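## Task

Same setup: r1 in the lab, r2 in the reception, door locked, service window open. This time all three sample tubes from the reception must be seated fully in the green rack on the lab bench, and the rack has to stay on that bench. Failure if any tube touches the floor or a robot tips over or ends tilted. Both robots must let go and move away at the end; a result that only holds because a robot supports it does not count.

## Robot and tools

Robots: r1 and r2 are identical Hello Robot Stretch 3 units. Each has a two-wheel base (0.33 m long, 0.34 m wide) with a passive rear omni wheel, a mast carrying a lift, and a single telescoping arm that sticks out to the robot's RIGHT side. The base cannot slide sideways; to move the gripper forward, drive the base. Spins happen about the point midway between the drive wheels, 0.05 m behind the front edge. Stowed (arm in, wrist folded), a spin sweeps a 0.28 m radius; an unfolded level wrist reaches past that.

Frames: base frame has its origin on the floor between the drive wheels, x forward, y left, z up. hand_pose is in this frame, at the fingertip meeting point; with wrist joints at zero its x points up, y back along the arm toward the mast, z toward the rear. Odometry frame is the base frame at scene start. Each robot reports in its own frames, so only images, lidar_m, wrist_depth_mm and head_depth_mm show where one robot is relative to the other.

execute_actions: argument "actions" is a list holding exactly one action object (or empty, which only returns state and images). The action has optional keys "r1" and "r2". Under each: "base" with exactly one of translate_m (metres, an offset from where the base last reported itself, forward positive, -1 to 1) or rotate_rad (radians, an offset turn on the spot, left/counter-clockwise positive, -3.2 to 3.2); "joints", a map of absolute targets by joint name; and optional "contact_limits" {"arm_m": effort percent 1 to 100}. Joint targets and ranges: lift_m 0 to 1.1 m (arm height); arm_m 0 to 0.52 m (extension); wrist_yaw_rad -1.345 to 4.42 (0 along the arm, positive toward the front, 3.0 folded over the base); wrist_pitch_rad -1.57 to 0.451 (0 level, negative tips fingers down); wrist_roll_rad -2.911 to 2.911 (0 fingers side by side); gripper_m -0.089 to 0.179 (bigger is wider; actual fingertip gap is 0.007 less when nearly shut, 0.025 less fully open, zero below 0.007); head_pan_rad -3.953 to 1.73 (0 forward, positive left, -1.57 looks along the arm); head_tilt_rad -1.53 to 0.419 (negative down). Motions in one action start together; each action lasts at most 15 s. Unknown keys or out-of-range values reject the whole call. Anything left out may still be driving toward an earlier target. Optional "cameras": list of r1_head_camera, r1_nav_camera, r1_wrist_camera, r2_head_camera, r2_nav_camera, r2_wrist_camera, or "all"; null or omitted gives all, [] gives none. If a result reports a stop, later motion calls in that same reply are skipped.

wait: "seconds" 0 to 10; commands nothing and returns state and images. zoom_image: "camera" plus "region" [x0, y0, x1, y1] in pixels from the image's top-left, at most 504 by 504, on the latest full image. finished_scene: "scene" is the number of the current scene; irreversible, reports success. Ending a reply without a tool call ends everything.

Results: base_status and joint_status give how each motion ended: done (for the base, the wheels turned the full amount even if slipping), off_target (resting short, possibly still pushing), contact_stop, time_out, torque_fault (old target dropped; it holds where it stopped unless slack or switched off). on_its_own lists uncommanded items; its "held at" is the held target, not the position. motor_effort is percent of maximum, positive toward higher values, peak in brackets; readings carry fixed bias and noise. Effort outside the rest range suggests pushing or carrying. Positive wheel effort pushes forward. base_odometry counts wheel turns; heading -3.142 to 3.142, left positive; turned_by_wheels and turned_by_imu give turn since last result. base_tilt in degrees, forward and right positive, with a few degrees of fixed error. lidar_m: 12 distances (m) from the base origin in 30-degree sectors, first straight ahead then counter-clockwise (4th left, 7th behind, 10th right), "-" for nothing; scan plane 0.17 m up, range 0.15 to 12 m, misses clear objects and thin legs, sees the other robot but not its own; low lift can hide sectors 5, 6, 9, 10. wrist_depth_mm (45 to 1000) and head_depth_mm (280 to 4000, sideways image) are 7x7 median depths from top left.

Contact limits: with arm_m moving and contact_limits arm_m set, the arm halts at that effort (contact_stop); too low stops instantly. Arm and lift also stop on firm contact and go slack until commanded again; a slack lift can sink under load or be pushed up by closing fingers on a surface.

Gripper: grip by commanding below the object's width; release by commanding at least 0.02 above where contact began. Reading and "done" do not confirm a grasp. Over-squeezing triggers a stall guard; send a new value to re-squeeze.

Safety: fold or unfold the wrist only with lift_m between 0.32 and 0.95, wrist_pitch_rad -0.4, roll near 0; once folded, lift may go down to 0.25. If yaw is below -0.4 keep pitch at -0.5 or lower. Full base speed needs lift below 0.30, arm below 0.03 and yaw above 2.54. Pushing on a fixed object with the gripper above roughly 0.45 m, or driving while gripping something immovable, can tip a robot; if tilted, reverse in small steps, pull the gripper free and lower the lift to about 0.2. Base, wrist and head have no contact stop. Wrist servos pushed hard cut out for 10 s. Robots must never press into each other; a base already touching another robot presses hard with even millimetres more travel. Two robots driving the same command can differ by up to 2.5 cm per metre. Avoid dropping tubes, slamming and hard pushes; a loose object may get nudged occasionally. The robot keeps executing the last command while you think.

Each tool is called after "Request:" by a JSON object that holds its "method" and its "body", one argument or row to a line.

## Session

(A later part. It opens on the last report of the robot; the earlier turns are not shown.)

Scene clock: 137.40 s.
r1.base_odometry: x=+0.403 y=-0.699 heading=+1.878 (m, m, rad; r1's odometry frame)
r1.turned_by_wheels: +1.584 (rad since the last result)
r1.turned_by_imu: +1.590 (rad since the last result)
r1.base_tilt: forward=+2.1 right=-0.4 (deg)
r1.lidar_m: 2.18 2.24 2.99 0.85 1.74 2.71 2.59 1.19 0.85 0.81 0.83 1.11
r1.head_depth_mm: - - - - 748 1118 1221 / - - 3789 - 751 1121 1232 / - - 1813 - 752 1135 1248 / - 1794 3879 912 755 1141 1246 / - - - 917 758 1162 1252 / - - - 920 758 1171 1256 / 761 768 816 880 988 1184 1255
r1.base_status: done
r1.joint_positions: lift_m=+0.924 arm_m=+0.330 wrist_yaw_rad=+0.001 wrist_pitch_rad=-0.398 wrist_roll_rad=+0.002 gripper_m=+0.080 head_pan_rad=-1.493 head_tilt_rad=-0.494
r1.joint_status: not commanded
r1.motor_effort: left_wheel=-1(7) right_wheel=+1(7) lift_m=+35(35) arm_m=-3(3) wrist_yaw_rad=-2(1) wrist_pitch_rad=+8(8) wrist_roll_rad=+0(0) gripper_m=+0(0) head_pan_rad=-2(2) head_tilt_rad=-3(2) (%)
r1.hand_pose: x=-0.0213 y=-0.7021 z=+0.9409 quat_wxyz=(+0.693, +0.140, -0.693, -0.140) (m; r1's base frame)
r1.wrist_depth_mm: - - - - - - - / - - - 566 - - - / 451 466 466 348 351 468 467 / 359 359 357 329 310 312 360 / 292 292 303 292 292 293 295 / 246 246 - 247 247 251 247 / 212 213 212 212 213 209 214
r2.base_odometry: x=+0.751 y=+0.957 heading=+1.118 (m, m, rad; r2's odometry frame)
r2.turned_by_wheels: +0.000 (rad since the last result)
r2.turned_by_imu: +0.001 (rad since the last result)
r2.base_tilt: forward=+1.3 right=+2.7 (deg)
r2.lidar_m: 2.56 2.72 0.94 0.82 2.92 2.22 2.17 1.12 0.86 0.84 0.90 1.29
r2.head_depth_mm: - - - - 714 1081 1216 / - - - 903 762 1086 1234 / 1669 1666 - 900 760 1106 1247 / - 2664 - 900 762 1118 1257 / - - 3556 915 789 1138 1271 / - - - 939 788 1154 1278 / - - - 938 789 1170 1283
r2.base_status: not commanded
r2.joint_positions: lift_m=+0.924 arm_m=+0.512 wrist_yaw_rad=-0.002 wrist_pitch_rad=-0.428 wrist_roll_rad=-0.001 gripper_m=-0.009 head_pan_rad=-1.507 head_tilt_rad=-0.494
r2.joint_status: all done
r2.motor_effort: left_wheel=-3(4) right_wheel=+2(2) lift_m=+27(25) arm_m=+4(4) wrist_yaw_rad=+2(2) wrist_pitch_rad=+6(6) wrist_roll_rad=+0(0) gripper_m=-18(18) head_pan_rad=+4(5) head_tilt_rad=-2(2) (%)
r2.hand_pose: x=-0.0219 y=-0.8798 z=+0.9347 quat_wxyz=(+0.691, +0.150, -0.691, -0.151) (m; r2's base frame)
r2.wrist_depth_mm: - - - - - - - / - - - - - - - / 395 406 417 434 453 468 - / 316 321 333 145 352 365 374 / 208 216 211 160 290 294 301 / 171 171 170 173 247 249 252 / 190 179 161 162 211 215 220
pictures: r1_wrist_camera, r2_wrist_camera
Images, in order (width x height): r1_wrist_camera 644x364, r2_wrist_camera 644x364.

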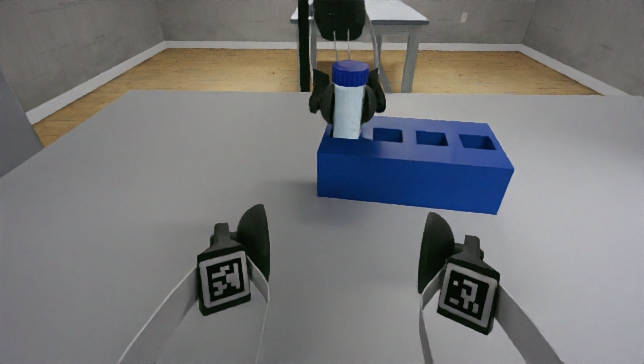

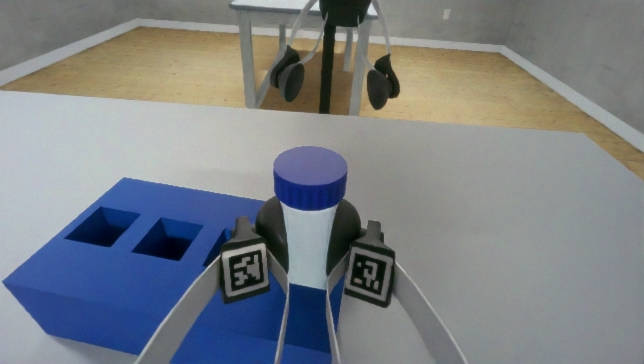

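Request:
{"method": "execute_actions", "body": {
  "actions": [
    {"r2":{"joints":{"gripper_m":0.075}},"r1":{"joints":{"arm_m":0.39},"contact_limits":{"arm_m":12}}}
  ],
  "cameras": ["r1_wrist_camera"]
}}

Request:
{"method": "execute_actions", "body": {
  "actions": [
    {"r2":{"joints":{"arm_m":0.36,"lift_m":0.93}},"r1":{"joints":{"arm_m":0.517},"contact_limits":{"arm_m":12}}}
  ],
  "cameras": ["r1_wrist_camera"]
}}

Scene clock: 139.30 s.
r1.base_odometry: x=+0.403 y=-0.699 heading=+1.878 (m, m, rad; r1's odometry frame)
r1.turned_by_wheels: +0.000 (rad since the last result)
r1.turned_by_imu: +0.000 (rad since the last result)
r1.base_tilt: forward=+2.0 right=-0.4 (deg)
r1.lidar_m: 2.18 2.24 3.01 0.85 1.75 2.71 2.59 1.19 0.85 0.81 0.83 1.11
r1.head_depth_mm: - - - - 750 1115 1221 / - - 2536 822 749 1120 1234 / - - 999 822 751 1140 1245 / - 1783 3851 913 755 1142 1250 / - - - 916 757 1160 1259 / - - - 915 757 1166 1258 / 760 764 817 883 985 1181 1257
r1.base_status: not commanded
r1.joint_positions: lift_m=+0.924 arm_m=+0.390 wrist_yaw_rad=+0.001 wrist_pitch_rad=-0.398 wrist_roll_rad=+0.002 gripper_m=+0.080 head_pan_rad=-1.493 head_tilt_rad=-0.494
r1.joint_status: all done
r1.motor_effort: left_wheel=-1(1) right_wheel=+1(1) lift_m=+35(35) arm_m=+3(4) wrist_yaw_rad=-1(1) wrist_pitch_rad=+8(8) wrist_roll_rad=+0(0) gripper_m=+0(0) head_pan_rad=-1(2) head_tilt_rad=-3(3) (%)
r1.contact_limits: arm_m 12 (drawing in: default 17, maximum 28; extending or still: default 23, maximum 38)
r1.hand_pose: x=-0.0213 y=-0.7615 z=+0.9409 quat_wxyz=(+0.693, +0.140, -0.693, -0.140) (m; r1's base frame)
r1.wrist_depth_mm: - - - 344 - - - / - - - - - - - / - 463 465 275 311 469 471 / 357 358 358 285 266 281 360 / 291 290 302 282 268 252 293 / 245 245 - 246 247 250 247 / 212 212 212 212 213 207 213
r2.base_odometry: x=+0.751 y=+0.957 heading=+1.118 (m, m, rad; r2's odometry frame)
r2.turned_by_wheels: +0.000 (rad since the last result)
r2.turned_by_imu: +0.001 (rad since the last result)
r2.base_tilt: forward=+1.3 right=+2.7 (deg)
r2.lidar_m: 2.56 2.73 0.94 0.82 2.91 2.22 2.16 1.12 0.86 0.84 0.90 1.29
r2.head_depth_mm: - - - - 717 1079 1215 / - - - 900 760 1089 1239 / 1659 1674 - 899 761 1105 1252 / - 2679 - 899 759 1121 1255 / - - 3555 917 788 1138 1271 / - - - 941 788 1151 1283 / - - - 936 788 1176 1284
r2.base_status: not commanded
r2.joint_positions: lift_m=+0.924 arm_m=+0.512 wrist_yaw_rad=-0.002 wrist_pitch_rad=-0.425 wrist_roll_rad=-0.001 gripper_m=+0.075 head_pan_rad=-1.507 head_tilt_rad=-0.494
r2.joint_status: all done
r2.motor_effort: left_wheel=-3(4) right_wheel=+2(2) lift_m=+27(26) arm_m=+4(4) wrist_yaw_rad=+1(1) wrist_pitch_rad=+5(6) wrist_roll_rad=+0(0) gripper_m=-1(89) head_pan_rad=+4(5) head_tilt_rad=-3(2) (%)
r2.hand_pose: x=-0.0219 y=-0.8801 z=+0.9353 quat_wxyz=(+0.692, +0.149, -0.691, -0.150) (m; r2's base frame)
r2.wrist_depth_mm: - - - 343 - - - / - - - - - - - / 398 410 423 429 425 475 - / 319 322 335 147 355 366 375 / 213 216 214 168 301 298 303 / 171 171 172 178 - 251 256 / 189 174 160 160 211 217 219
pictures: r1_wrist_camera
Images, in order (width x height): r1_wrist_camera 644x364.

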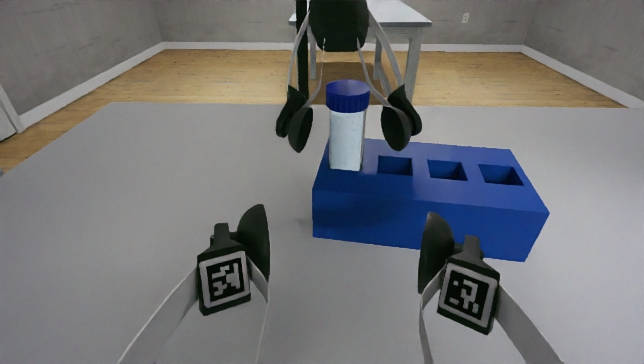

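Scene clock: 141.67 s.
r1.base_odometry: x=+0.403 y=-0.699 heading=+1.878 (m, m, rad; r1's odometry frame)
r1.turned_by_wheels: +0.000 (rad since the last result)
r1.turned_by_imu: +0.000 (rad since the last result)
r1.base_tilt: forward=+2.1 right=-0.5 (deg)
r1.lidar_m: 2.18 2.24 3.00 0.85 1.74 2.71 2.58 1.19 0.85 0.81 0.83 1.11
r1.head_depth_mm: - - - - 749 1114 1221 / - - - 869 751 1121 1230 / - 3452 2506 867 755 1138 1246 / - 1643 3853 915 756 1148 1252 / - - - 916 757 1157 1256 / - - - 918 756 1168 1248 / 757 766 816 884 968 1184 1253
r1.base_status: not commanded
r1.joint_positions: lift_m=+0.924 arm_m=+0.517 wrist_yaw_rad=+0.001 wrist_pitch_rad=-0.398 wrist_roll_rad=+0.002 gripper_m=+0.080 head_pan_rad=-1.493 head_tilt_rad=-0.494
r1.joint_status: all done
r1.motor_effort: left_wheel=-1(1) right_wheel=+1(1) lift_m=+35(35) arm_m=+2(1) wrist_yaw_rad=-1(1) wrist_pitch_rad=+8(8) wrist_roll_rad=+0(0) gripper_m=+0(0) head_pan_rad=-2(3) head_tilt_rad=-2(3) (%)
r1.contact_limits: arm_m 12 (drawing in: default 17, maximum 28; extending or still: default 23, maximum 38)
r1.hand_pose: x=-0.0213 y=-0.8885 z=+0.9409 quat_wxyz=(+0.693, +0.140, -0.693, -0.140) (m; r1's base frame)
r1.wrist_depth_mm: - - - 365 - - - / - - - - - - - / - - - - - - - / 355 356 357 160 359 358 360 / 289 291 304 162 217 292 292 / 244 245 - 179 194 189 190 / 212 211 211 159 159 154 159
r2.base_odometry: x=+0.751 y=+0.957 heading=+1.118 (m, m, rad; r2's odometry frame)
r2.turned_by_wheels: +0.000 (rad since the last result)
r2.turned_by_imu: +0.001 (rad since the last result)
r2.base_tilt: forward=+1.3 right=+2.8 (deg)
r2.lidar_m: 2.56 2.73 0.94 0.82 2.91 2.22 2.16 1.12 0.86 0.84 0.89 1.30
r2.head_depth_mm: - - - - 716 1073 1214 / - - - 860 764 1085 1230 / 1674 1710 989 - 760 1105 1248 / - 2498 - 896 760 1122 1261 / - - 3521 914 790 1135 1266 / - - - 945 789 1153 1286 / - - - 939 788 1171 1283
r2.base_status: not commanded
r2.joint_positions: lift_m=+0.930 arm_m=+0.360 wrist_yaw_rad=-0.001 wrist_pitch_rad=-0.425 wrist_roll_rad=-0.001 gripper_m=+0.075 head_pan_rad=-1.507 head_tilt_rad=-0.494
r2.joint_status: all done
r2.motor_effort: left_wheel=-3(4) right_wheel=+2(2) lift_m=+40(38) arm_m=-4(5) wrist_yaw_rad=+0(1) wrist_pitch_rad=+5(5) wrist_roll_rad=+0(0) gripper_m=+0(0) head_pan_rad=+5(5) head_tilt_rad=-2(2) (%)
r2.hand_pose: x=-0.0216 y=-0.7288 z=+0.9409 quat_wxyz=(+0.692, +0.149, -0.691, -0.150) (m; r2's base frame)
r2.wrist_depth_mm: - - - 373 - - - / 542 573 580 330 - - - / 409 415 333 318 467 485 - / 331 319 299 299 366 374 383 / 272 279 291 291 308 304 311 / 234 237 238 246 - 257 262 / 205 208 212 215 218 223 225
pictures: r1_wrist_camera
Images, in order (width x height): r1_wrist_camera 644x364.

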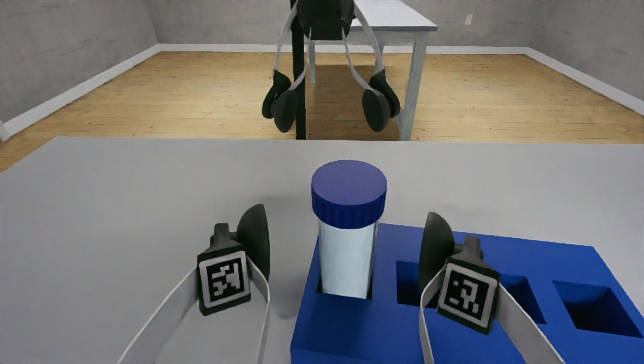

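Request:
{"method": "execute_actions", "body": {
  "actions": [
    {"r2":{"base":{"rotate_rad":-0.3},"joints":{"arm_m":0.3}},"r1":{"joints":{"gripper_m":-0.015}}}
  ],
  "cameras": ["r1_wrist_camera"]
}}

Request:
{"method": "execute_actions", "body": {
  "actions": [
    {"r1":{"joints":{"gripper_m":-0.02,"lift_m":0.99}}}
  ],
  "cameras": ["r1_wrist_camera"]
}}

Scene clock: 143.83 s.
r1.base_odometry: x=+0.403 y=-0.699 heading=+1.878 (m, m, rad; r1's odometry frame)
r1.turned_by_wheels: +0.000 (rad since the last result)
r1.turned_by_imu: +0.000 (rad since the last result)
r1.base_tilt: forward=+2.1 right=-0.5 (deg)
r1.lidar_m: 2.18 2.24 2.98 0.85 1.74 2.72 2.58 1.19 0.85 0.81 0.83 1.11
r1.head_depth_mm: - - - - 747 1110 1220 / - - - 868 750 1129 1228 / - 3420 3838 880 752 1133 1243 / - 1650 2533 914 756 1149 1251 / - - - 914 754 1155 1253 / - - - 921 759 1169 1255 / 759 767 819 885 965 1188 1253
r1.base_status: not commanded
r1.joint_positions: lift_m=+0.924 arm_m=+0.517 wrist_yaw_rad=+0.001 wrist_pitch_rad=-0.400 wrist_roll_rad=+0.002 gripper_m=-0.014 head_pan_rad=-1.493 head_tilt_rad=-0.494
r1.joint_status: all done
r1.motor_effort: left_wheel=-1(1) right_wheel=+2(2) lift_m=+35(35) arm_m=+3(2) wrist_yaw_rad=-1(1) wrist_pitch_rad=+9(9) wrist_roll_rad=+0(0) gripper_m=-15(99) head_pan_rad=-2(3) head_tilt_rad=-3(2) (%)
r1.hand_pose: x=-0.0213 y=-0.8883 z=+0.9404 quat_wxyz=(+0.693, +0.141, -0.693, -0.141) (m; r1's base frame)
r1.wrist_depth_mm: - - - - - - - / - - - - - - - / - - - - - - - / 356 354 356 159 355 358 359 / 289 288 290 154 216 290 289 / 244 245 247 172 - 192 189 / 211 210 211 157 157 158 158
r2.base_odometry: x=+0.751 y=+0.957 heading=+0.818 (m, m, rad; r2's odometry frame)
r2.turned_by_wheels: -0.300 (rad since the last result)
r2.turned_by_imu: -0.300 (rad since the last result)
r2.base_tilt: forward=+1.2 right=+2.7 (deg)
r2.lidar_m: 1.81 2.57 0.94 1.03 2.23 2.49 2.17 1.56 0.96 0.84 0.85 1.00
r2.head_depth_mm: 750 815 884 - 1117 1246 1345 / 780 821 871 - 1081 1207 1312 / - - - - 1060 1170 1292 / - - - 946 791 1142 1267 / - - 3818 942 760 1110 1253 / - 2975 1901 878 758 1080 1211 / - 1447 3556 872 732 1052 1182
r2.base_status: done
r2.joint_positions: lift_m=+0.930 arm_m=+0.300 wrist_yaw_rad=+0.000 wrist_pitch_rad=-0.425 wrist_roll_rad=-0.001 gripper_m=+0.075 head_pan_rad=-1.507 head_tilt_rad=-0.494
r2.joint_status: all done
r2.motor_effort: left_wheel=+2(8) right_wheel=-1(5) lift_m=+40(40) arm_m=-4(5) wrist_yaw_rad=+0(1) wrist_pitch_rad=+5(5) wrist_roll_rad=+0(0) gripper_m=+0(0) head_pan_rad=+4(4) head_tilt_rad=-3(2) (%)
r2.hand_pose: x=-0.0216 y=-0.6688 z=+0.9409 quat_wxyz=(+0.692, +0.149, -0.691, -0.150) (m; r2's base frame)
r2.wrist_depth_mm: 372 - - - 354 346 379 / 308 573 596 668 370 388 426 / 319 420 438 454 409 441 490 / 310 334 346 352 381 503 576 / 273 279 289 291 309 592 692 / 233 238 237 247 - 271 841 / 205 207 212 215 224 945 -
pictures: r1_wrist_camera
Images, in order (width x height): r1_wrist_camera 644x364.

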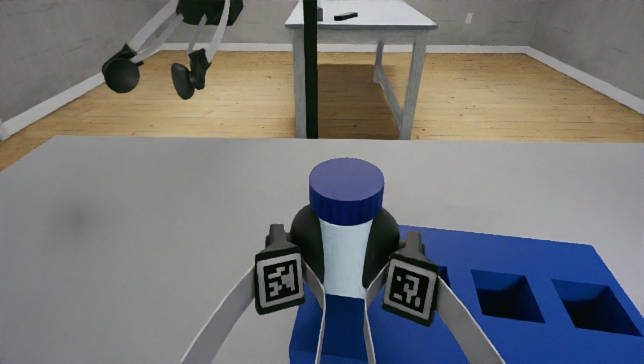

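Scene clock: 145.27 s.
r1.base_odometry: x=+0.403 y=-0.699 heading=+1.878 (m, m, rad; r1's odometry frame)
r1.turned_by_wheels: +0.000 (rad since the last result)
r1.turned_by_imu: +0.000 (rad since the last result)
r1.base_tilt: forward=+2.1 right=-0.5 (deg)
r1.lidar_m: 2.18 2.24 3.00 0.85 1.74 2.71 2.59 1.19 0.85 0.81 0.83 1.11
r1.head_depth_mm: - - - 903 748 1116 1222 / - - 3100 879 750 1132 1229 / - - 3565 895 752 1134 1245 / - 1657 2536 911 754 1148 1248 / - - - 917 757 1157 1253 / - - - 919 759 1172 1251 / 759 767 818 882 964 1183 1254
r1.base_status: not commanded
r1.joint_positions: lift_m=+0.990 arm_m=+0.517 wrist_yaw_rad=+0.001 wrist_pitch_rad=-0.401 wrist_roll_rad=+0.002 gripper_m=-0.019 head_pan_rad=-1.493 head_tilt_rad=-0.494
r1.joint_status: all done
r1.motor_effort: left_wheel=-1(2) right_wheel=+2(2) lift_m=+36(37) arm_m=+3(3) wrist_yaw_rad=-1(1) wrist_pitch_rad=+9(10) wrist_roll_rad=+0(0) gripper_m=-17(52) head_pan_rad=-3(2) head_tilt_rad=-2(3) (%)
r1.hand_pose: x=-0.0213 y=-0.8882 z=+1.0062 quat_wxyz=(+0.693, +0.141, -0.693, -0.141) (m; r1's base frame)
r1.wrist_depth_mm: - - 491 - - - - / - - - - - - - / - - - - - - - / - 467 469 152 472 - - / 383 382 385 154 386 387 387 / 322 323 331 178 - 324 327 / 280 279 280 256 237 233 282
r2.base_odometry: x=+0.751 y=+0.957 heading=+0.818 (m, m, rad; r2's odometry frame)
r2.turned_by_wheels: +0.000 (rad since the last result)
r2.turned_by_imu: +0.000 (rad since the last result)
r2.base_tilt: forward=+1.3 right=+2.7 (deg)
r2.lidar_m: 1.81 2.57 0.94 1.04 2.23 2.49 2.17 1.56 0.96 0.84 0.85 1.00
r2.head_depth_mm: 750 813 886 - 1122 1253 1351 / 783 820 873 - 1080 1215 1319 / - - - - 1066 1177 1287 / - - - 946 787 1143 1264 / - - 3827 938 759 1105 1250 / - 3004 1851 877 757 1078 1218 / - 986 3556 871 730 1050 1180
r2.base_status: not commanded
r2.joint_positions: lift_m=+0.930 arm_m=+0.300 wrist_yaw_rad=+0.000 wrist_pitch_rad=-0.425 wrist_roll_rad=-0.001 gripper_m=+0.075 head_pan_rad=-1.507 head_tilt_rad=-0.494
r2.joint_status: not commanded
r2.motor_effort: left_wheel=+3(2) right_wheel=-1(1) lift_m=+40(40) arm_m=-4(4) wrist_yaw_rad=+2(0) wrist_pitch_rad=+5(5) wrist_roll_rad=+0(0) gripper_m=+0(0) head_pan_rad=+5(6) head_tilt_rad=-2(2) (%)
r2.hand_pose: x=-0.0216 y=-0.6688 z=+0.9409 quat_wxyz=(+0.692, +0.149, -0.691, -0.150) (m; r2's base frame)
r2.wrist_depth_mm: - - - - 355 349 375 / 516 569 599 679 372 387 427 / 330 422 441 453 411 439 490 / 313 335 345 354 380 510 577 / 272 278 290 291 311 590 693 / 234 237 237 247 - 273 842 / 205 208 211 214 225 950 -
pictures: r1_wrist_camera
Images, in order (width x height): r1_wrist_camera 644x364.

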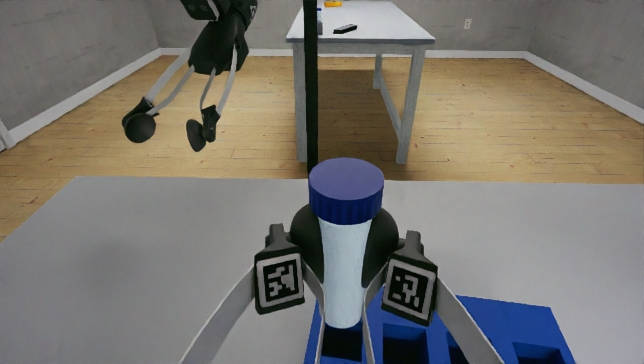

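Request:
{"method": "execute_actions", "body": {
  "actions": [
    {"r2":{"base":{"rotate_rad":-1.317}},"r1":{"base":{"rotate_rad":-1.584},"joints":{"arm_m":0.35}}}
  ],
  "cameras": []
}}

Request:
{"method": "execute_actions", "body": {
  "actions": [
    {"r2":{"base":{"translate_m":-0.043},"joints":{"lift_m":0.838,"arm_m":0.36}},"r1":{"base":{"translate_m":-0.06},"joints":{"lift_m":0.93}}}
  ],
  "cameras": []
}}

Request:
{"method": "execute_actions", "body": {
  "actions": [
    {"r2":{"base":{"rotate_rad":-1.546},"joints":{"arm_m":0.44}},"r1":{"base":{"rotate_rad":-1.536},"joints":{"arm_m":0.46}}}
  ],
  "cameras": ["r1_wrist_camera","r2_wrist_camera"]
}}

Scene clock: 149.17 s.
r1.base_odometry: x=+0.403 y=-0.699 heading=+0.294 (m, m, rad; r1's odometry frame)
r1.turned_by_wheels: -1.584 (rad since the last result)
r1.turned_by_imu: -1.592 (rad since the last result)
r1.base_tilt: forward=+2.2 right=-0.5 (deg)
r1.lidar_m: 0.81 0.83 1.10 2.18 2.24 2.95 0.85 0.98 2.73 2.59 1.21 0.85
r1.head_depth_mm: 2126 2320 - 2621 1916 1506 1253 / 2124 2312 - 2559 1925 1516 1247 / 2149 2340 2593 2492 1930 1517 1249 / 2170 2355 2594 2638 1927 1520 1256 / 2161 2377 2630 2638 1936 1521 1250 / 2180 2385 2615 2527 1934 1519 1254 / 2005 2024 2039 2047 1873 1530 1255
r1.base_status: done
r1.joint_positions: lift_m=+0.990 arm_m=+0.350 wrist_yaw_rad=+0.001 wrist_pitch_rad=-0.401 wrist_roll_rad=+0.002 gripper_m=-0.019 head_pan_rad=-1.493 head_tilt_rad=-0.494
r1.joint_status: all done
r1.motor_effort: left_wheel=+2(7) right_wheel=-2(9) lift_m=+36(36) arm_m=-3(4) wrist_yaw_rad=-1(1) wrist_pitch_rad=+9(9) wrist_roll_rad=+0(0) gripper_m=-17(17) head_pan_rad=-3(2) head_tilt_rad=-3(3) (%)
r1.hand_pose: x=-0.0213 y=-0.7218 z=+1.0062 quat_wxyz=(+0.693, +0.141, -0.693, -0.141) (m; r1's base frame)
r1.wrist_depth_mm: - - - - - - - / - - - - - - - / - - - - - - - / - - - 151 - - - / - - - 154 - - - / - - - 178 - - - / - - - - - - -
r2.base_odometry: x=+0.751 y=+0.957 heading=-0.499 (m, m, rad; r2's odometry frame)
r2.turned_by_wheels: -1.317 (rad since the last result)
r2.turned_by_imu: -1.318 (rad since the last result)
r2.base_tilt: forward=+1.3 right=+2.7 (deg)
r2.lidar_m: 0.84 0.88 1.24 2.56 2.68 0.94 0.82 3.02 2.23 2.17 1.16 0.87
r2.head_depth_mm: 1831 1976 2128 - 1989 1622 1348 / 1831 2003 2132 - 1999 1617 1353 / 1853 2008 2145 - 1957 1646 1354 / 1885 2038 2196 2372 2036 1620 1347 / 1878 2042 2213 2421 2025 1629 1348 / 1901 2045 2240 2402 2036 1612 1353 / 1900 2042 2177 2325 2033 1611 1341
r2.base_status: done
r2.joint_positions: lift_m=+0.930 arm_m=+0.300 wrist_yaw_rad=+0.000 wrist_pitch_rad=-0.425 wrist_roll_rad=-0.001 gripper_m=+0.075 head_pan_rad=-1.507 head_tilt_rad=-0.494
r2.joint_status: not commanded
r2.motor_effort: left_wheel=+1(9) right_wheel=-1(5) lift_m=+40(40) arm_m=-4(4) wrist_yaw_rad=+1(1) wrist_pitch_rad=+5(5) wrist_roll_rad=+0(0) gripper_m=+0(0) head_pan_rad=+5(5) head_tilt_rad=-2(3) (%)
r2.hand_pose: x=-0.0216 y=-0.6688 z=+0.9409 quat_wxyz=(+0.692, +0.149, -0.691, -0.150) (m; r2's base frame)
r2.wrist_depth_mm: - - - - - - - / - - - - - - - / - - - - - - - / - - - - - - - / - - - - - - - / - - - - - - - / - - - - - - -
pictures: none
No camera images: the call's "cameras" was empty. Leave "cameras" out to get every camera's image.

Scene clock: 151.33 s.
r1.base_odometry: x=+0.346 y=-0.716 heading=+0.294 (m, m, rad; r1's odometry frame)
r1.turned_by_wheels: +0.000 (rad since the last result)
r1.turned_by_imu: +0.000 (rad since the last result)
r1.base_tilt: forward=+2.0 right=-0.4 (deg)
r1.lidar_m: 0.87 0.89 1.17 2.18 2.23 2.95 0.79 0.93 2.74 2.59 1.30 0.91
r1.head_depth_mm: 2124 2332 2542 - 1920 1514 1243 / 2157 2345 2509 2379 1929 1515 1245 / 2138 2357 2564 2449 1937 1516 1249 / 2164 2369 2638 2668 1943 1524 1248 / 2167 2374 2637 2642 1920 1521 1254 / 2183 2380 2629 2660 1935 1520 1255 / 2140 2169 2170 2207 1951 1524 1253
r1.base_status: done
r1.joint_positions: lift_m=+0.930 arm_m=+0.350 wrist_yaw_rad=+0.001 wrist_pitch_rad=-0.401 wrist_roll_rad=+0.002 gripper_m=-0.019 head_pan_rad=-1.493 head_tilt_rad=-0.494
r1.joint_status: all done
r1.motor_effort: left_wheel=+2(4) right_wheel=-1(7) lift_m=+23(32) arm_m=-3(2) wrist_yaw_rad=-1(1) wrist_pitch_rad=+9(10) wrist_roll_rad=+0(0) gripper_m=-17(17) head_pan_rad=-2(2) head_tilt_rad=-3(3) (%)
r1.hand_pose: x=-0.0213 y=-0.7218 z=+0.9468 quat_wxyz=(+0.693, +0.141, -0.693, -0.141) (m; r1's base frame)
r1.wrist_depth_mm: - - - - - - - / - - - - - - - / - - - - - - - / - - - 152 - - - / - - - 154 - - - / - - - 178 - - - / - - - - - - -
r2.base_odometry: x=+0.714 y=+0.978 heading=-0.499 (m, m, rad; r2's odometry frame)
r2.turned_by_wheels: +0.000 (rad since the last result)
r2.turned_by_imu: +0.001 (rad since the last result)
r2.base_tilt: forward=+1.3 right=+2.7 (deg)
r2.lidar_m: 0.89 0.93 1.30 2.56 2.68 0.90 0.77 3.03 2.24 2.17 1.22 0.92
r2.head_depth_mm: 1837 1982 2140 2338 - - 1350 / 1832 1995 2174 2319 1900 1621 1356 / 1853 1996 2156 2318 1908 1618 1351 / 1869 2026 2206 2382 1957 1622 1351 / 1879 2032 2207 2400 2021 1633 1347 / 1903 2052 2230 2413 2027 1620 1348 / 1906 2067 2204 2366 2022 1617 1345
r2.base_status: done
r2.joint_positions: lift_m=+0.838 arm_m=+0.360 wrist_yaw_rad=+0.000 wrist_pitch_rad=-0.425 wrist_roll_rad=-0.001 gripper_m=+0.075 head_pan_rad=-1.507 head_tilt_rad=-0.494
r2.joint_status: all done
r2.motor_effort: left_wheel=+2(5) right_wheel=-1(4) lift_m=+26(32) arm_m=+4(2) wrist_yaw_rad=-1(0) wrist_pitch_rad=+5(5) wrist_roll_rad=+0(0) gripper_m=+0(0) head_pan_rad=+4(5) head_tilt_rad=-2(2) (%)
r2.hand_pose: x=-0.0216 y=-0.7281 z=+0.8493 quat_wxyz=(+0.692, +0.149, -0.691, -0.150) (m; r2's base frame)
r2.wrist_depth_mm: - - - - - - - / - - - - - - - / - - - - - - - / - - - - - - - / - - - - - - - / - - - - - - - / 966 964 999 - - - -
pictures: none
No camera images: the call's "cameras" was empty. Leave "cameras" out to get every camera's image.

Scene clock: 154.73 s.
r1.base_odometry: x=+0.346 y=-0.716 heading=-1.242 (m, m, rad; r1's odometry frame)
r1.turned_by_wheels: -1.536 (rad since the last result)
r1.turned_by_imu: -1.542 (rad since the last result)
r1.base_tilt: forward=+2.2 right=-0.4 (deg)
r1.lidar_m: 2.59 1.26 0.91 0.87 0.90 1.22 2.18 2.25 3.05 0.79 0.93 2.70
r1.head_depth_mm: 2819 3083 3319 - 1928 1508 1244 / 2821 3150 3284 1142 999 1468 1248 / 2887 3185 2058 964 983 1470 1225 / 2906 3218 1723 1092 1738 1522 1252 / 2932 3186 1731 1095 1724 1516 1249 / 2919 3238 1749 1097 1669 1528 1253 / 2956 3268 3519 1101 1807 1270 1254
r1.base_status: done
r1.joint_positions: lift_m=+0.930 arm_m=+0.460 wrist_yaw_rad=+0.001 wrist_pitch_rad=-0.401 wrist_roll_rad=+0.002 gripper_m=-0.019 head_pan_rad=-1.493 head_tilt_rad=-0.494
r1.joint_status: all done
r1.motor_effort: left_wheel=+1(8) right_wheel=-1(8) lift_m=+23(23) arm_m=+2(2) wrist_yaw_rad=-1(0) wrist_pitch_rad=+9(10) wrist_roll_rad=+0(0) gripper_m=-16(17) head_pan_rad=-2(2) head_tilt_rad=-2(3) (%)
r1.hand_pose: x=-0.0213 y=-0.8312 z=+0.9468 quat_wxyz=(+0.693, +0.141, -0.693, -0.141) (m; r1's base frame)
r1.wrist_depth_mm: - - - - - - - / - 957 945 970 - - - / 694 671 671 673 - - - / 519 517 517 152 570 - - / 420 423 424 154 440 - - / 357 357 356 178 - - - / 308 308 301 254 307 - -
r2.base_odometry: x=+0.714 y=+0.978 heading=-2.045 (m, m, rad; r2's odometry frame)
r2.turned_by_wheels: -1.546 (rad since the last result)
r2.turned_by_imu: -1.547 (rad since the last result)
r2.base_tilt: forward=+1.3 right=+2.7 (deg)
r2.lidar_m: 2.17 1.19 0.91 0.89 0.94 1.35 2.56 2.71 0.90 0.77 2.94 2.23
r2.head_depth_mm: 2890 3077 1703 1186 - - 1321 / 2880 3130 1705 - 908 1618 1348 / 2903 3123 1706 - 906 1623 1350 / 2935 3180 1712 1129 911 1583 1316 / 2970 3188 3503 2590 936 1531 1286 / 2990 3214 3445 2688 2027 1621 1348 / 3019 3208 3520 2730 2022 1612 1359
r2.base_status: done
r2.joint_positions: lift_m=+0.838 arm_m=+0.440 wrist_yaw_rad=+0.000 wrist_pitch_rad=-0.425 wrist_roll_rad=-0.001 gripper_m=+0.075 head_pan_rad=-1.507 head_tilt_rad=-0.494
r2.joint_status: all done
r2.motor_effort: left_wheel=+2(10) right_wheel=-1(5) lift_m=+26(26) arm_m=+3(4) wrist_yaw_rad=+0(1) wrist_pitch_rad=+5(5) wrist_roll_rad=+0(0) gripper_m=+0(0) head_pan_rad=+4(5) head_tilt_rad=-2(2) (%)
r2.hand_pose: x=-0.0216 y=-0.8082 z=+0.8493 quat_wxyz=(+0.692, +0.149, -0.691, -0.149) (m; r2's base frame)
r2.wrist_depth_mm: - - - - - - - / - - 702 604 644 676 - / - - 427 204 463 475 499 / - - 306 232 356 344 379 / - 277 214 233 283 285 307 / - 232 206 206 - 246 257 / 203 204 207 209 213 219 221
pictures: r1_wrist_camera, r2_wrist_camera
Images, in order (width x height): r1_wrist_camera 644x364, r2_wrist_camera 644x364.

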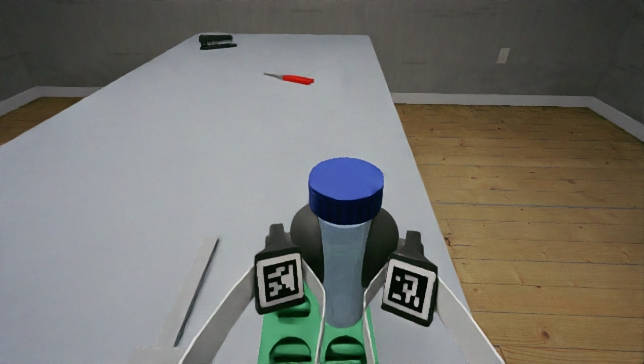

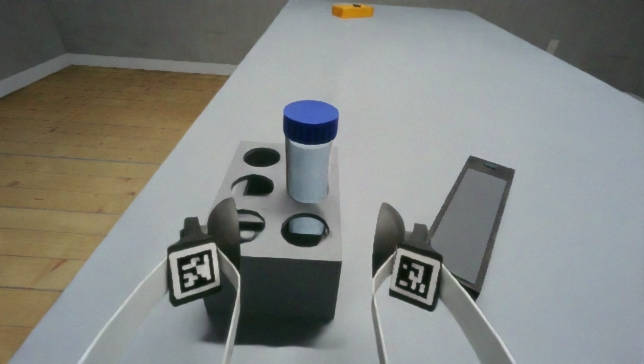

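Request:
{"method": "execute_actions", "body": {
  "actions": [],
  "cameras": ["r1_wrist_camera","r2_wrist_camera"]
}}

Scene clock: 155.53 s.
r1.base_odometry: x=+0.346 y=-0.716 heading=-1.242 (m, m, rad; r1's odometry frame)
r1.turned_by_wheels: +0.000 (rad since the last result)
r1.turned_by_imu: +0.000 (rad since the last result)
r1.base_tilt: forward=+2.2 right=-0.3 (deg)
r1.lidar_m: 2.59 1.25 0.91 0.87 0.90 1.22 2.18 2.25 3.04 0.79 0.93 2.70
r1.head_depth_mm: 2845 3090 3335 - 1904 1517 1251 / 2856 3118 3323 1144 1000 1466 1247 / 2905 3142 2065 963 984 1471 1226 / 2852 3188 1730 1088 1739 1521 1255 / 2944 3183 1735 1095 1723 1528 1251 / 2945 3233 1736 1101 1673 1523 1250 / 2965 3254 3572 1096 1804 1277 1256
r1.base_status: done
r1.joint_positions: lift_m=+0.930 arm_m=+0.460 wrist_yaw_rad=+0.001 wrist_pitch_rad=-0.401 wrist_roll_rad=+0.002 gripper_m=-0.019 head_pan_rad=-1.493 head_tilt_rad=-0.494
r1.joint_status: all done
r1.motor_effort: left_wheel=+2(8) right_wheel=-1(8) lift_m=+23(23) arm_m=+2(2) wrist_yaw_rad=+0(0) wrist_pitch_rad=+9(10) wrist_roll_rad=+0(0) gripper_m=-17(17) head_pan_rad=-2(2) head_tilt_rad=-2(3) (%)
r1.hand_pose: x=-0.0213 y=-0.8312 z=+0.9468 quat_wxyz=(+0.693, +0.141, -0.693, -0.141) (m; r1's base frame)
r1.wrist_depth_mm: - - - - - - - / - 953 962 958 - - - / 689 669 675 673 - - - / 521 517 514 152 573 - - / 424 423 426 154 441 - - / 356 357 357 178 - - - / 309 306 302 254 305 - -
r2.base_odometry: x=+0.714 y=+0.978 heading=-2.045 (m, m, rad; r2's odometry frame)
r2.turned_by_wheels: +0.000 (rad since the last result)
r2.turned_by_imu: +0.000 (rad since the last result)
r2.base_tilt: forward=+1.3 right=+2.7 (deg)
r2.lidar_m: 2.16 1.18 0.91 0.89 0.94 1.34 2.56 2.71 0.90 0.77 2.94 2.22
r2.head_depth_mm: 2887 3119 1713 1184 - - 1326 / 2917 3083 1705 - 907 1622 1345 / 2914 3168 1704 - 906 1618 1351 / 2962 3190 1710 1129 915 1570 1315 / 2972 3217 3421 2578 933 1527 1285 / 2976 3223 3485 2688 2018 1625 1349 / 2955 3262 3529 2714 2026 1619 1356
r2.base_status: done
r2.joint_positions: lift_m=+0.838 arm_m=+0.440 wrist_yaw_rad=+0.000 wrist_pitch_rad=-0.425 wrist_roll_rad=-0.001 gripper_m=+0.075 head_pan_rad=-1.507 head_tilt_rad=-0.494
r2.joint_status: all done
r2.motor_effort: left_wheel=+2(10) right_wheel=-1(5) lift_m=+26(26) arm_m=+3(4) wrist_yaw_rad=+0(1) wrist_pitch_rad=+5(5) wrist_roll_rad=+0(0) gripper_m=+0(0) head_pan_rad=+5(5) head_tilt_rad=-2(2) (%)
r2.hand_pose: x=-0.0216 y=-0.8082 z=+0.8493 quat_wxyz=(+0.692, +0.149, -0.691, -0.149) (m; r2's base frame)
r2.wrist_depth_mm: - - - 982 - - - / - - 700 615 639 683 - / - - 427 204 460 476 498 / - - 309 231 356 344 377 / - 274 214 234 284 285 305 / - 232 206 206 - 245 257 / 203 204 207 210 213 218 221
pictures: r1_wrist_camera, r2_wrist_camera
Images, in order (width x height): r1_wrist_camera 644x364, r2_wrist_camera 644x364.

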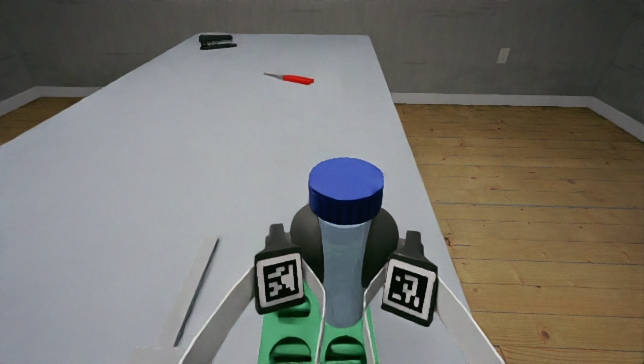

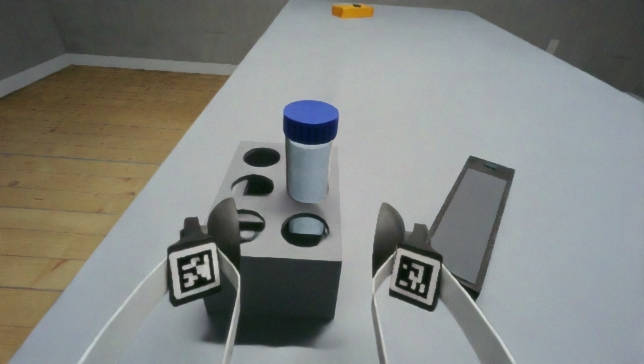

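Request:
{"method": "execute_actions", "body": {
  "actions": [
    {"r1":{"joints":{"arm_m":0.496,"lift_m":0.905},"contact_limits":{"arm_m":12}},"r2":{"joints":{"arm_m":0.505},"contact_limits":{"arm_m":14}}}
  ],
  "cameras": ["r1_wrist_camera","r2_wrist_camera"]
}}

Request:
{"method": "zoom_image", "body": {
  "camera": "r1_wrist_camera",
  "region": [240,204,440,364]
}}

Scene clock: 157.47 s.
r1.base_odometry: x=+0.346 y=-0.716 heading=-1.242 (m, m, rad; r1's odometry frame)
r1.turned_by_wheels: +0.000 (rad since the last result)
r1.turned_by_imu: +0.000 (rad since the last result)
r1.base_tilt: forward=+2.1 right=-0.4 (deg)
r1.lidar_m: 2.59 1.25 0.91 0.87 0.90 1.22 2.18 2.25 3.05 0.79 0.93 2.70
r1.head_depth_mm: 2845 3099 3343 - 1887 1497 1244 / 2865 3156 3340 1143 1004 1471 1242 / 2847 3148 1868 965 981 1470 1228 / 2905 3217 1730 1090 1730 1518 1251 / 2936 3199 1726 1098 1738 1523 1256 / 2960 3254 1747 1093 1675 1522 1256 / 2968 3283 3557 1103 1791 1270 1255
r1.base_status: not commanded
r1.joint_positions: lift_m=+0.905 arm_m=+0.496 wrist_yaw_rad=+0.001 wrist_pitch_rad=-0.401 wrist_roll_rad=+0.002 gripper_m=-0.019 head_pan_rad=-1.493 head_tilt_rad=-0.494
r1.joint_status: all done
r1.motor_effort: left_wheel=+1(2) right_wheel=-1(1) lift_m=+23(22) arm_m=+2(0) wrist_yaw_rad=-1(1) wrist_pitch_rad=+9(10) wrist_roll_rad=+0(0) gripper_m=-17(17) head_pan_rad=-2(2) head_tilt_rad=-3(2) (%)
r1.contact_limits: arm_m 12 (drawing in: default 17, maximum 28; extending or still: default 23, maximum 38)
r1.hand_pose: x=-0.0213 y=-0.8672 z=+0.9218 quat_wxyz=(+0.693, +0.141, -0.693, -0.141) (m; r1's base frame)
r1.wrist_depth_mm: - - - - - - - / - 875 873 871 - - - / 616 616 613 620 - - - / 468 474 472 152 496 - - / 387 389 386 154 404 - - / 326 328 329 178 - - - / 283 280 269 233 276 - -
r2.base_odometry: x=+0.714 y=+0.978 heading=-2.045 (m, m, rad; r2's odometry frame)
r2.turned_by_wheels: +0.000 (rad since the last result)
r2.turned_by_imu: +0.001 (rad since the last result)
r2.base_tilt: forward=+1.3 right=+2.7 (deg)
r2.lidar_m: 2.17 1.19 0.91 0.89 0.94 1.35 2.56 2.71 0.90 0.78 2.93 2.22
r2.head_depth_mm: 2860 3109 1713 1161 - - 1320 / 2908 3098 1701 - 908 1630 1346 / 2923 3132 1829 - 907 1630 1337 / 2907 3167 1697 1125 917 1580 1312 / 2969 3189 3435 2580 938 1535 1286 / 2952 3212 3478 2711 2025 1623 1351 / 3012 3287 3532 2683 2026 1604 1339
r2.base_status: not commanded
r2.joint_positions: lift_m=+0.838 arm_m=+0.505 wrist_yaw_rad=+0.000 wrist_pitch_rad=-0.425 wrist_roll_rad=-0.001 gripper_m=+0.075 head_pan_rad=-1.507 head_tilt_rad=-0.494
r2.joint_status: all done
r2.motor_effort: left_wheel=+2(2) right_wheel=-1(0) lift_m=+26(26) arm_m=+4(4) wrist_yaw_rad=+0(1) wrist_pitch_rad=+5(5) wrist_roll_rad=+0(0) gripper_m=+0(0) head_pan_rad=+5(4) head_tilt_rad=-2(2) (%)
r2.contact_limits: arm_m 14 (drawing in: default 23, maximum 38; extending or still: default 31, maximum 51)
r2.hand_pose: x=-0.0216 y=-0.8731 z=+0.8493 quat_wxyz=(+0.692, +0.149, -0.691, -0.149) (m; r2's base frame)
r2.wrist_depth_mm: - - - 993 - - - / - - - 611 641 678 - / - - 427 438 458 477 495 / - - 338 146 356 365 376 / - 280 246 163 302 275 306 / - 232 168 170 - 229 255 / 204 195 163 185 210 199 220
pictures: r1_wrist_camera, r2_wrist_camera
Images, in order (width x height): r1_wrist_camera 644x364, r2_wrist_camera 644x364.

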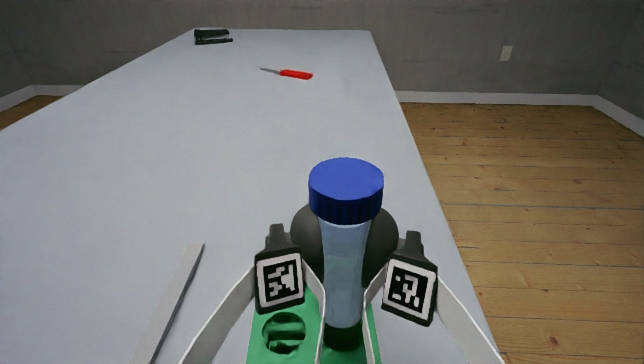

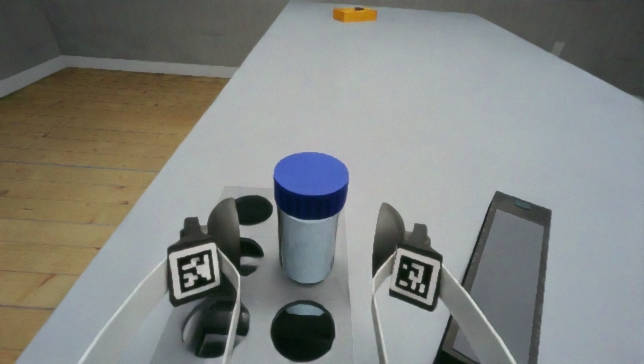

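Region (240, 204, 440, 364) of r1_wrist_camera's 644x364 image, scaled by 2.520; it fills the top 403 rows of this view, and the rest is white.

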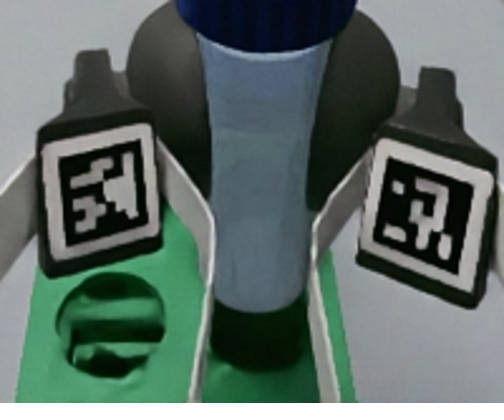

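Request:
{"method": "execute_actions", "body": {
  "actions": [
    {"r1":{"joints":{"lift_m":0.885}},"r2":{"joints":{"gripper_m":-0.01}}}
  ],
  "cameras": ["r1_wrist_camera","r2_wrist_camera","r1_head_camera"]
}}

Request:
{"method": "zoom_image", "body": {
  "camera": "r1_wrist_camera",
  "region": [240,204,440,364]
}}

Scene clock: 159.10 s.
r1.base_odometry: x=+0.346 y=-0.716 heading=-1.242 (m, m, rad; r1's odometry frame)
r1.turned_by_wheels: +0.000 (rad since the last result)
r1.turned_by_imu: +0.000 (rad since the last result)
r1.base_tilt: forward=+2.0 right=-0.5 (deg)
r1.lidar_m: 2.59 1.25 0.91 0.87 0.90 1.22 2.18 2.25 3.05 0.79 0.93 2.70
r1.head_depth_mm: 2837 3072 3361 - 1842 1467 1244 / 2842 3136 3356 1081 1001 1470 1253 / 2889 3141 1865 953 984 1470 1223 / 2889 3180 1713 1091 1720 1522 1252 / 2896 3216 1729 1093 1738 1525 1252 / 2928 3209 1740 1095 1670 1525 1256 / 2961 3223 3555 1101 1796 1273 1253
r1.base_status: not commanded
r1.joint_positions: lift_m=+0.885 arm_m=+0.496 wrist_yaw_rad=+0.001 wrist_pitch_rad=-0.401 wrist_roll_rad=+0.002 gripper_m=-0.019 head_pan_rad=-1.493 head_tilt_rad=-0.494
r1.joint_status: all done
r1.motor_effort: left_wheel=+2(2) right_wheel=-1(1) lift_m=+23(23) arm_m=+2(3) wrist_yaw_rad=+0(1) wrist_pitch_rad=+9(9) wrist_roll_rad=+0(0) gripper_m=-17(17) head_pan_rad=-2(2) head_tilt_rad=-3(3) (%)
r1.hand_pose: x=-0.0213 y=-0.8672 z=+0.9018 quat_wxyz=(+0.693, +0.141, -0.693, -0.141) (m; r1's base frame)
r1.wrist_depth_mm: - - - - - - - / - 809 812 810 - - - / 570 569 566 569 652 - - / 437 437 440 152 444 - - / 357 356 358 154 360 - - / 302 302 308 177 - - - / 262 260 243 200 255 - -
r2.base_odometry: x=+0.714 y=+0.978 heading=-2.045 (m, m, rad; r2's odometry frame)
r2.turned_by_wheels: +0.000 (rad since the last result)
r2.turned_by_imu: +0.000 (rad since the last result)
r2.base_tilt: forward=+1.3 right=+2.7 (deg)
r2.lidar_m: 2.17 1.19 0.91 0.89 0.94 1.34 2.56 2.71 0.90 0.77 2.94 2.23
r2.head_depth_mm: 2863 3094 1711 1154 - - 1321 / 2883 3124 1701 - 913 1619 1351 / 2938 3186 1836 - 907 1623 1351 / 2973 3148 1706 1069 911 1577 1319 / 2976 3182 3471 2631 932 1531 1282 / 3011 3244 3446 2697 2030 1625 1350 / 3076 3230 3562 2671 2009 1611 1341
r2.base_status: not commanded
r2.joint_positions: lift_m=+0.838 arm_m=+0.505 wrist_yaw_rad=+0.000 wrist_pitch_rad=-0.426 wrist_roll_rad=-0.001 gripper_m=-0.009 head_pan_rad=-1.507 head_tilt_rad=-0.494
r2.joint_status: all done
r2.motor_effort: left_wheel=+2(3) right_wheel=-1(1) lift_m=+26(27) arm_m=+4(4) wrist_yaw_rad=+0(0) wrist_pitch_rad=+6(6) wrist_roll_rad=+0(0) gripper_m=-19(100) head_pan_rad=+5(5) head_tilt_rad=-3(2) (%)
r2.hand_pose: x=-0.0216 y=-0.8729 z=+0.8490 quat_wxyz=(+0.692, +0.150, -0.691, -0.150) (m; r2's base frame)
r2.wrist_depth_mm: - - - 971 - - - / - - - 604 646 675 764 / - - 425 441 457 471 493 / - - 334 144 354 364 375 / - 274 244 154 291 273 305 / - 232 170 165 248 224 255 / 204 202 172 186 209 195 220
pictures: r1_head_camera (sideways: a quarter turn clockwise sets it upright), r1_wrist_camera, r2_wrist_camera
Images, in order (width x height): r1_head_camera 896x504, r1_wrist_camera 644x364, r2_wrist_camera 644x364.

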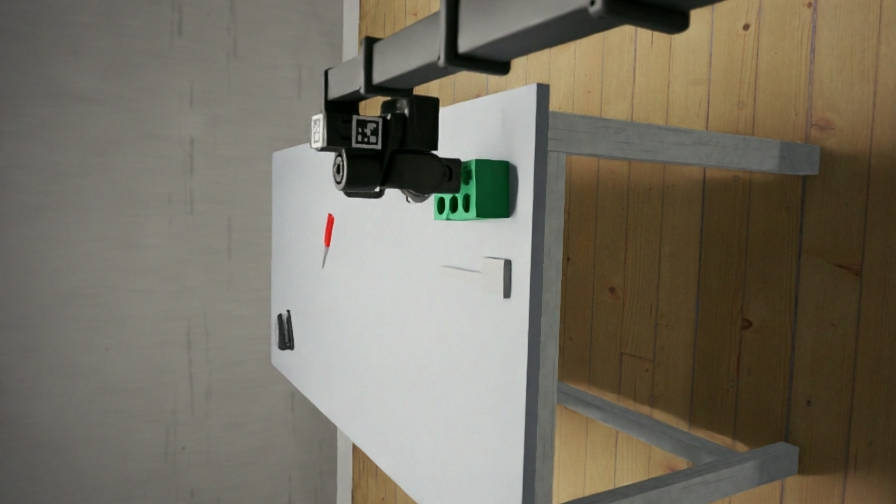

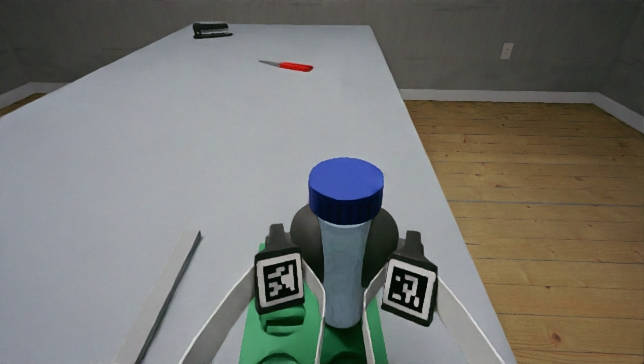

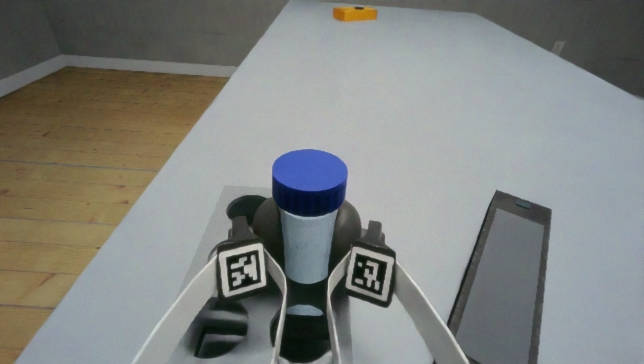

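Region (240, 204, 440, 364) of r1_wrist_camera's 644x364 image, scaled by 2.520; it fills the top 403 rows of this view, and the rest is white.

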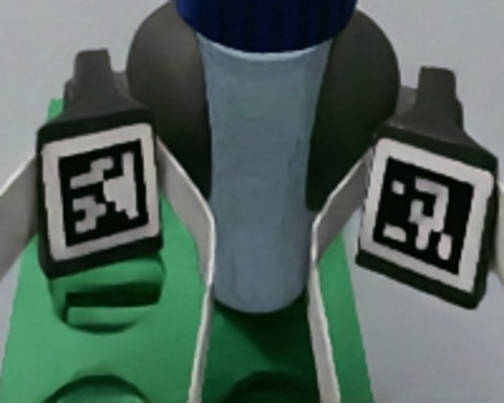

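Request:
{"method": "execute_actions", "body": {
  "actions": [
    {"r1":{"joints":{"lift_m":0.868}},"r2":{"joints":{"lift_m":0.905}}}
  ],
  "cameras": ["r1_wrist_camera","r2_wrist_camera"]
}}

Scene clock: 161.00 s.
r1.base_odometry: x=+0.346 y=-0.716 heading=-1.242 (m, m, rad; r1's odometry frame)
r1.turned_by_wheels: +0.000 (rad since the last result)
r1.turned_by_imu: +0.000 (rad since the last result)
r1.base_tilt: forward=+2.2 right=-0.4 (deg)
r1.lidar_m: 2.59 1.26 0.91 0.87 0.90 1.22 2.18 2.25 3.05 0.79 0.93 2.70
r1.head_depth_mm: 2822 3149 3356 2910 1829 1466 1244 / 2832 3131 3362 1030 998 1466 1245 / 2849 3149 1866 950 982 1474 1224 / 2905 3171 1731 1086 1739 1520 1252 / 2895 3217 1736 1094 1733 1530 1252 / 2959 3238 1744 1095 1677 1521 1253 / 2986 3292 3568 1102 1803 1276 1257
r1.base_status: not commanded
r1.joint_positions: lift_m=+0.868 arm_m=+0.496 wrist_yaw_rad=+0.001 wrist_pitch_rad=-0.398 wrist_roll_rad=+0.002 gripper_m=-0.019 head_pan_rad=-1.493 head_tilt_rad=-0.494
r1.joint_status: all done
r1.motor_effort: left_wheel=+2(1) right_wheel=-1(1) lift_m=+23(24) arm_m=+2(3) wrist_yaw_rad=-1(1) wrist_pitch_rad=+8(9) wrist_roll_rad=+0(0) gripper_m=-17(18) head_pan_rad=-2(3) head_tilt_rad=-3(3) (%)
r1.hand_pose: x=-0.0214 y=-0.8676 z=+0.8855 quat_wxyz=(+0.693, +0.140, -0.693, -0.140) (m; r1's base frame)
r1.wrist_depth_mm: - - - - - - - / - 764 771 763 - - - / 531 534 538 542 622 - - / 414 413 415 158 410 - - / 334 336 336 153 338 - - / 284 279 289 179 - - - / 244 241 202 189 239 996 -
r2.base_odometry: x=+0.714 y=+0.978 heading=-2.045 (m, m, rad; r2's odometry frame)
r2.turned_by_wheels: +0.000 (rad since the last result)
r2.turned_by_imu: +0.001 (rad since the last result)
r2.base_tilt: forward=+1.3 right=+2.8 (deg)
r2.lidar_m: 2.17 1.19 0.91 0.89 0.93 1.34 2.56 2.71 0.90 0.77 2.94 2.22
r2.head_depth_mm: 2885 3089 1712 - 900 1582 1351 / 2885 3126 1989 1060 909 1628 1351 / 2935 3093 3320 1029 909 1634 1349 / 2951 3199 1840 1051 916 1588 1315 / 2966 3182 3450 2604 936 1529 1289 / 2992 3240 3482 2725 2029 1629 1350 / 3035 3293 3550 2690 2039 1617 1347
r2.base_status: not commanded
r2.joint_positions: lift_m=+0.905 arm_m=+0.505 wrist_yaw_rad=+0.000 wrist_pitch_rad=-0.427 wrist_roll_rad=-0.001 gripper_m=-0.009 head_pan_rad=-1.507 head_tilt_rad=-0.494
r2.joint_status: all done
r2.motor_effort: left_wheel=+2(3) right_wheel=-1(0) lift_m=+40(40) arm_m=+4(4) wrist_yaw_rad=+0(1) wrist_pitch_rad=+6(6) wrist_roll_rad=+0(0) gripper_m=-19(19) head_pan_rad=+5(4) head_tilt_rad=-2(2) (%)
r2.hand_pose: x=-0.0216 y=-0.8728 z=+0.9154 quat_wxyz=(+0.691, +0.150, -0.690, -0.150) (m; r2's base frame)
r2.wrist_depth_mm: - - - - - - - / - - - 801 833 895 - / - - 639 579 602 627 662 / - - 447 143 470 481 499 / - - 376 154 387 397 408 / - 328 291 180 328 313 341 / - 267 224 253 279 274 291
pictures: r1_wrist_camera, r2_wrist_camera
Images, in order (width x height): r1_wrist_camera 644x364, r2_wrist_camera 644x364.

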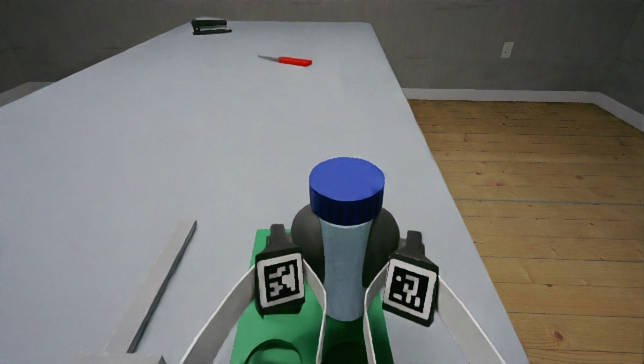

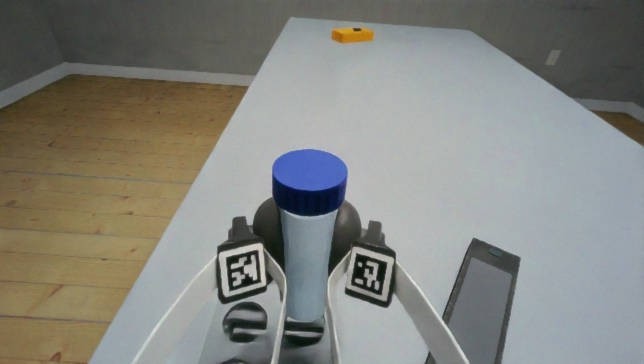

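Request:
{"method": "execute_actions", "body": {
  "actions": [
    {"r1":{"joints":{"lift_m":0.838}},"r2":{"base":{"rotate_rad":1.546},"joints":{"lift_m":0.985,"arm_m":0.33}}}
  ],
  "cameras": ["r1_wrist_camera"]
}}

Scene clock: 164.67 s.
r1.base_odometry: x=+0.346 y=-0.716 heading=-1.242 (m, m, rad; r1's odometry frame)
r1.turned_by_wheels: +0.000 (rad since the last result)
r1.turned_by_imu: -0.001 (rad since the last result)
r1.base_tilt: forward=+2.0 right=-0.4 (deg)
r1.lidar_m: 2.59 1.26 0.91 0.87 0.90 1.22 2.17 2.24 3.04 0.79 0.93 2.70
r1.head_depth_mm: 2853 3123 3374 2764 - 1513 1230 / 2828 3122 3428 977 986 1475 1245 / 2867 3156 1720 967 985 1472 1222 / 2889 3178 1726 1093 1743 1513 1253 / 2909 3188 1745 1095 1733 1522 1247 / 2946 3248 1749 1095 1674 1520 1253 / 2958 3264 3609 1105 1806 1273 1256
r1.base_status: not commanded
r1.joint_positions: lift_m=+0.838 arm_m=+0.496 wrist_yaw_rad=+0.000 wrist_pitch_rad=-0.398 wrist_roll_rad=+0.002 gripper_m=-0.019 head_pan_rad=-1.493 head_tilt_rad=-0.494
r1.joint_status: all done
r1.motor_effort: left_wheel=+2(2) right_wheel=-1(1) lift_m=+23(23) arm_m=+3(2) wrist_yaw_rad=-1(0) wrist_pitch_rad=+8(8) wrist_roll_rad=+0(0) gripper_m=-17(17) head_pan_rad=-2(2) head_tilt_rad=-3(3) (%)
r1.hand_pose: x=-0.0215 y=-0.8676 z=+0.8555 quat_wxyz=(+0.693, +0.140, -0.693, -0.140) (m; r1's base frame)
r1.wrist_depth_mm: - - - - - - - / 666 660 669 667 - - - / 464 465 470 444 499 - - / 359 358 360 158 360 - - / 294 293 284 154 295 - - / 246 242 248 168 - 257 - / 205 208 188 185 204 215 -
r2.base_odometry: x=+0.714 y=+0.978 heading=-0.499 (m, m, rad; r2's odometry frame)
r2.turned_by_wheels: +1.546 (rad since the last result)
r2.turned_by_imu: +1.550 (rad since the last result)
r2.base_tilt: forward=+1.3 right=+2.7 (deg)
r2.lidar_m: 0.89 0.93 1.30 2.57 2.68 0.90 0.77 3.02 2.24 2.16 1.22 0.91
r2.head_depth_mm: 1827 1978 - 2379 2041 1639 1346 / 1844 1958 - 2404 2041 1636 1355 / 1844 1986 - 2388 2024 1627 1351 / 1883 2034 2194 2381 2045 1620 1347 / 1888 2030 2212 2416 2026 1621 1347 / 1888 2065 2236 2422 2024 1618 1343 / 1908 2055 2213 2359 2017 1608 1344
r2.base_status: done
r2.joint_positions: lift_m=+0.985 arm_m=+0.330 wrist_yaw_rad=+0.000 wrist_pitch_rad=-0.428 wrist_roll_rad=-0.001 gripper_m=-0.009 head_pan_rad=-1.507 head_tilt_rad=-0.494
r2.joint_status: all done
r2.motor_effort: left_wheel=-3(10) right_wheel=+1(6) lift_m=+41(41) arm_m=-4(4) wrist_yaw_rad=+0(1) wrist_pitch_rad=+6(6) wrist_roll_rad=+0(0) gripper_m=-18(19) head_pan_rad=+5(5) head_tilt_rad=-2(2) (%)
r2.hand_pose: x=-0.0215 y=-0.6985 z=+0.9953 quat_wxyz=(+0.691, +0.150, -0.690, -0.150) (m; r2's base frame)
r2.wrist_depth_mm: - - - - - - - / - - - - - - - / - - - - - - - / - - - 143 - - - / - - - 153 - - - / - - - 180 - - - / - - - - - - -
pictures: r1_wrist_camera
Images, in order (width x height): r1_wrist_camera 644x364.

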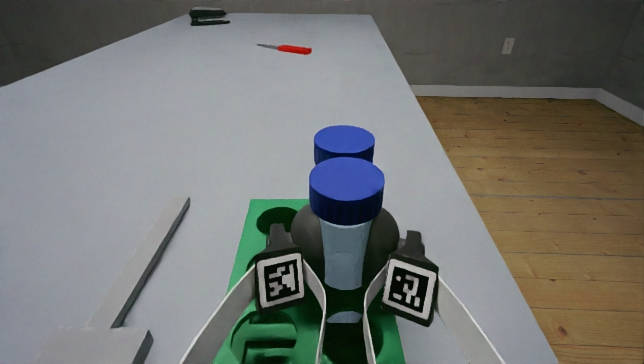

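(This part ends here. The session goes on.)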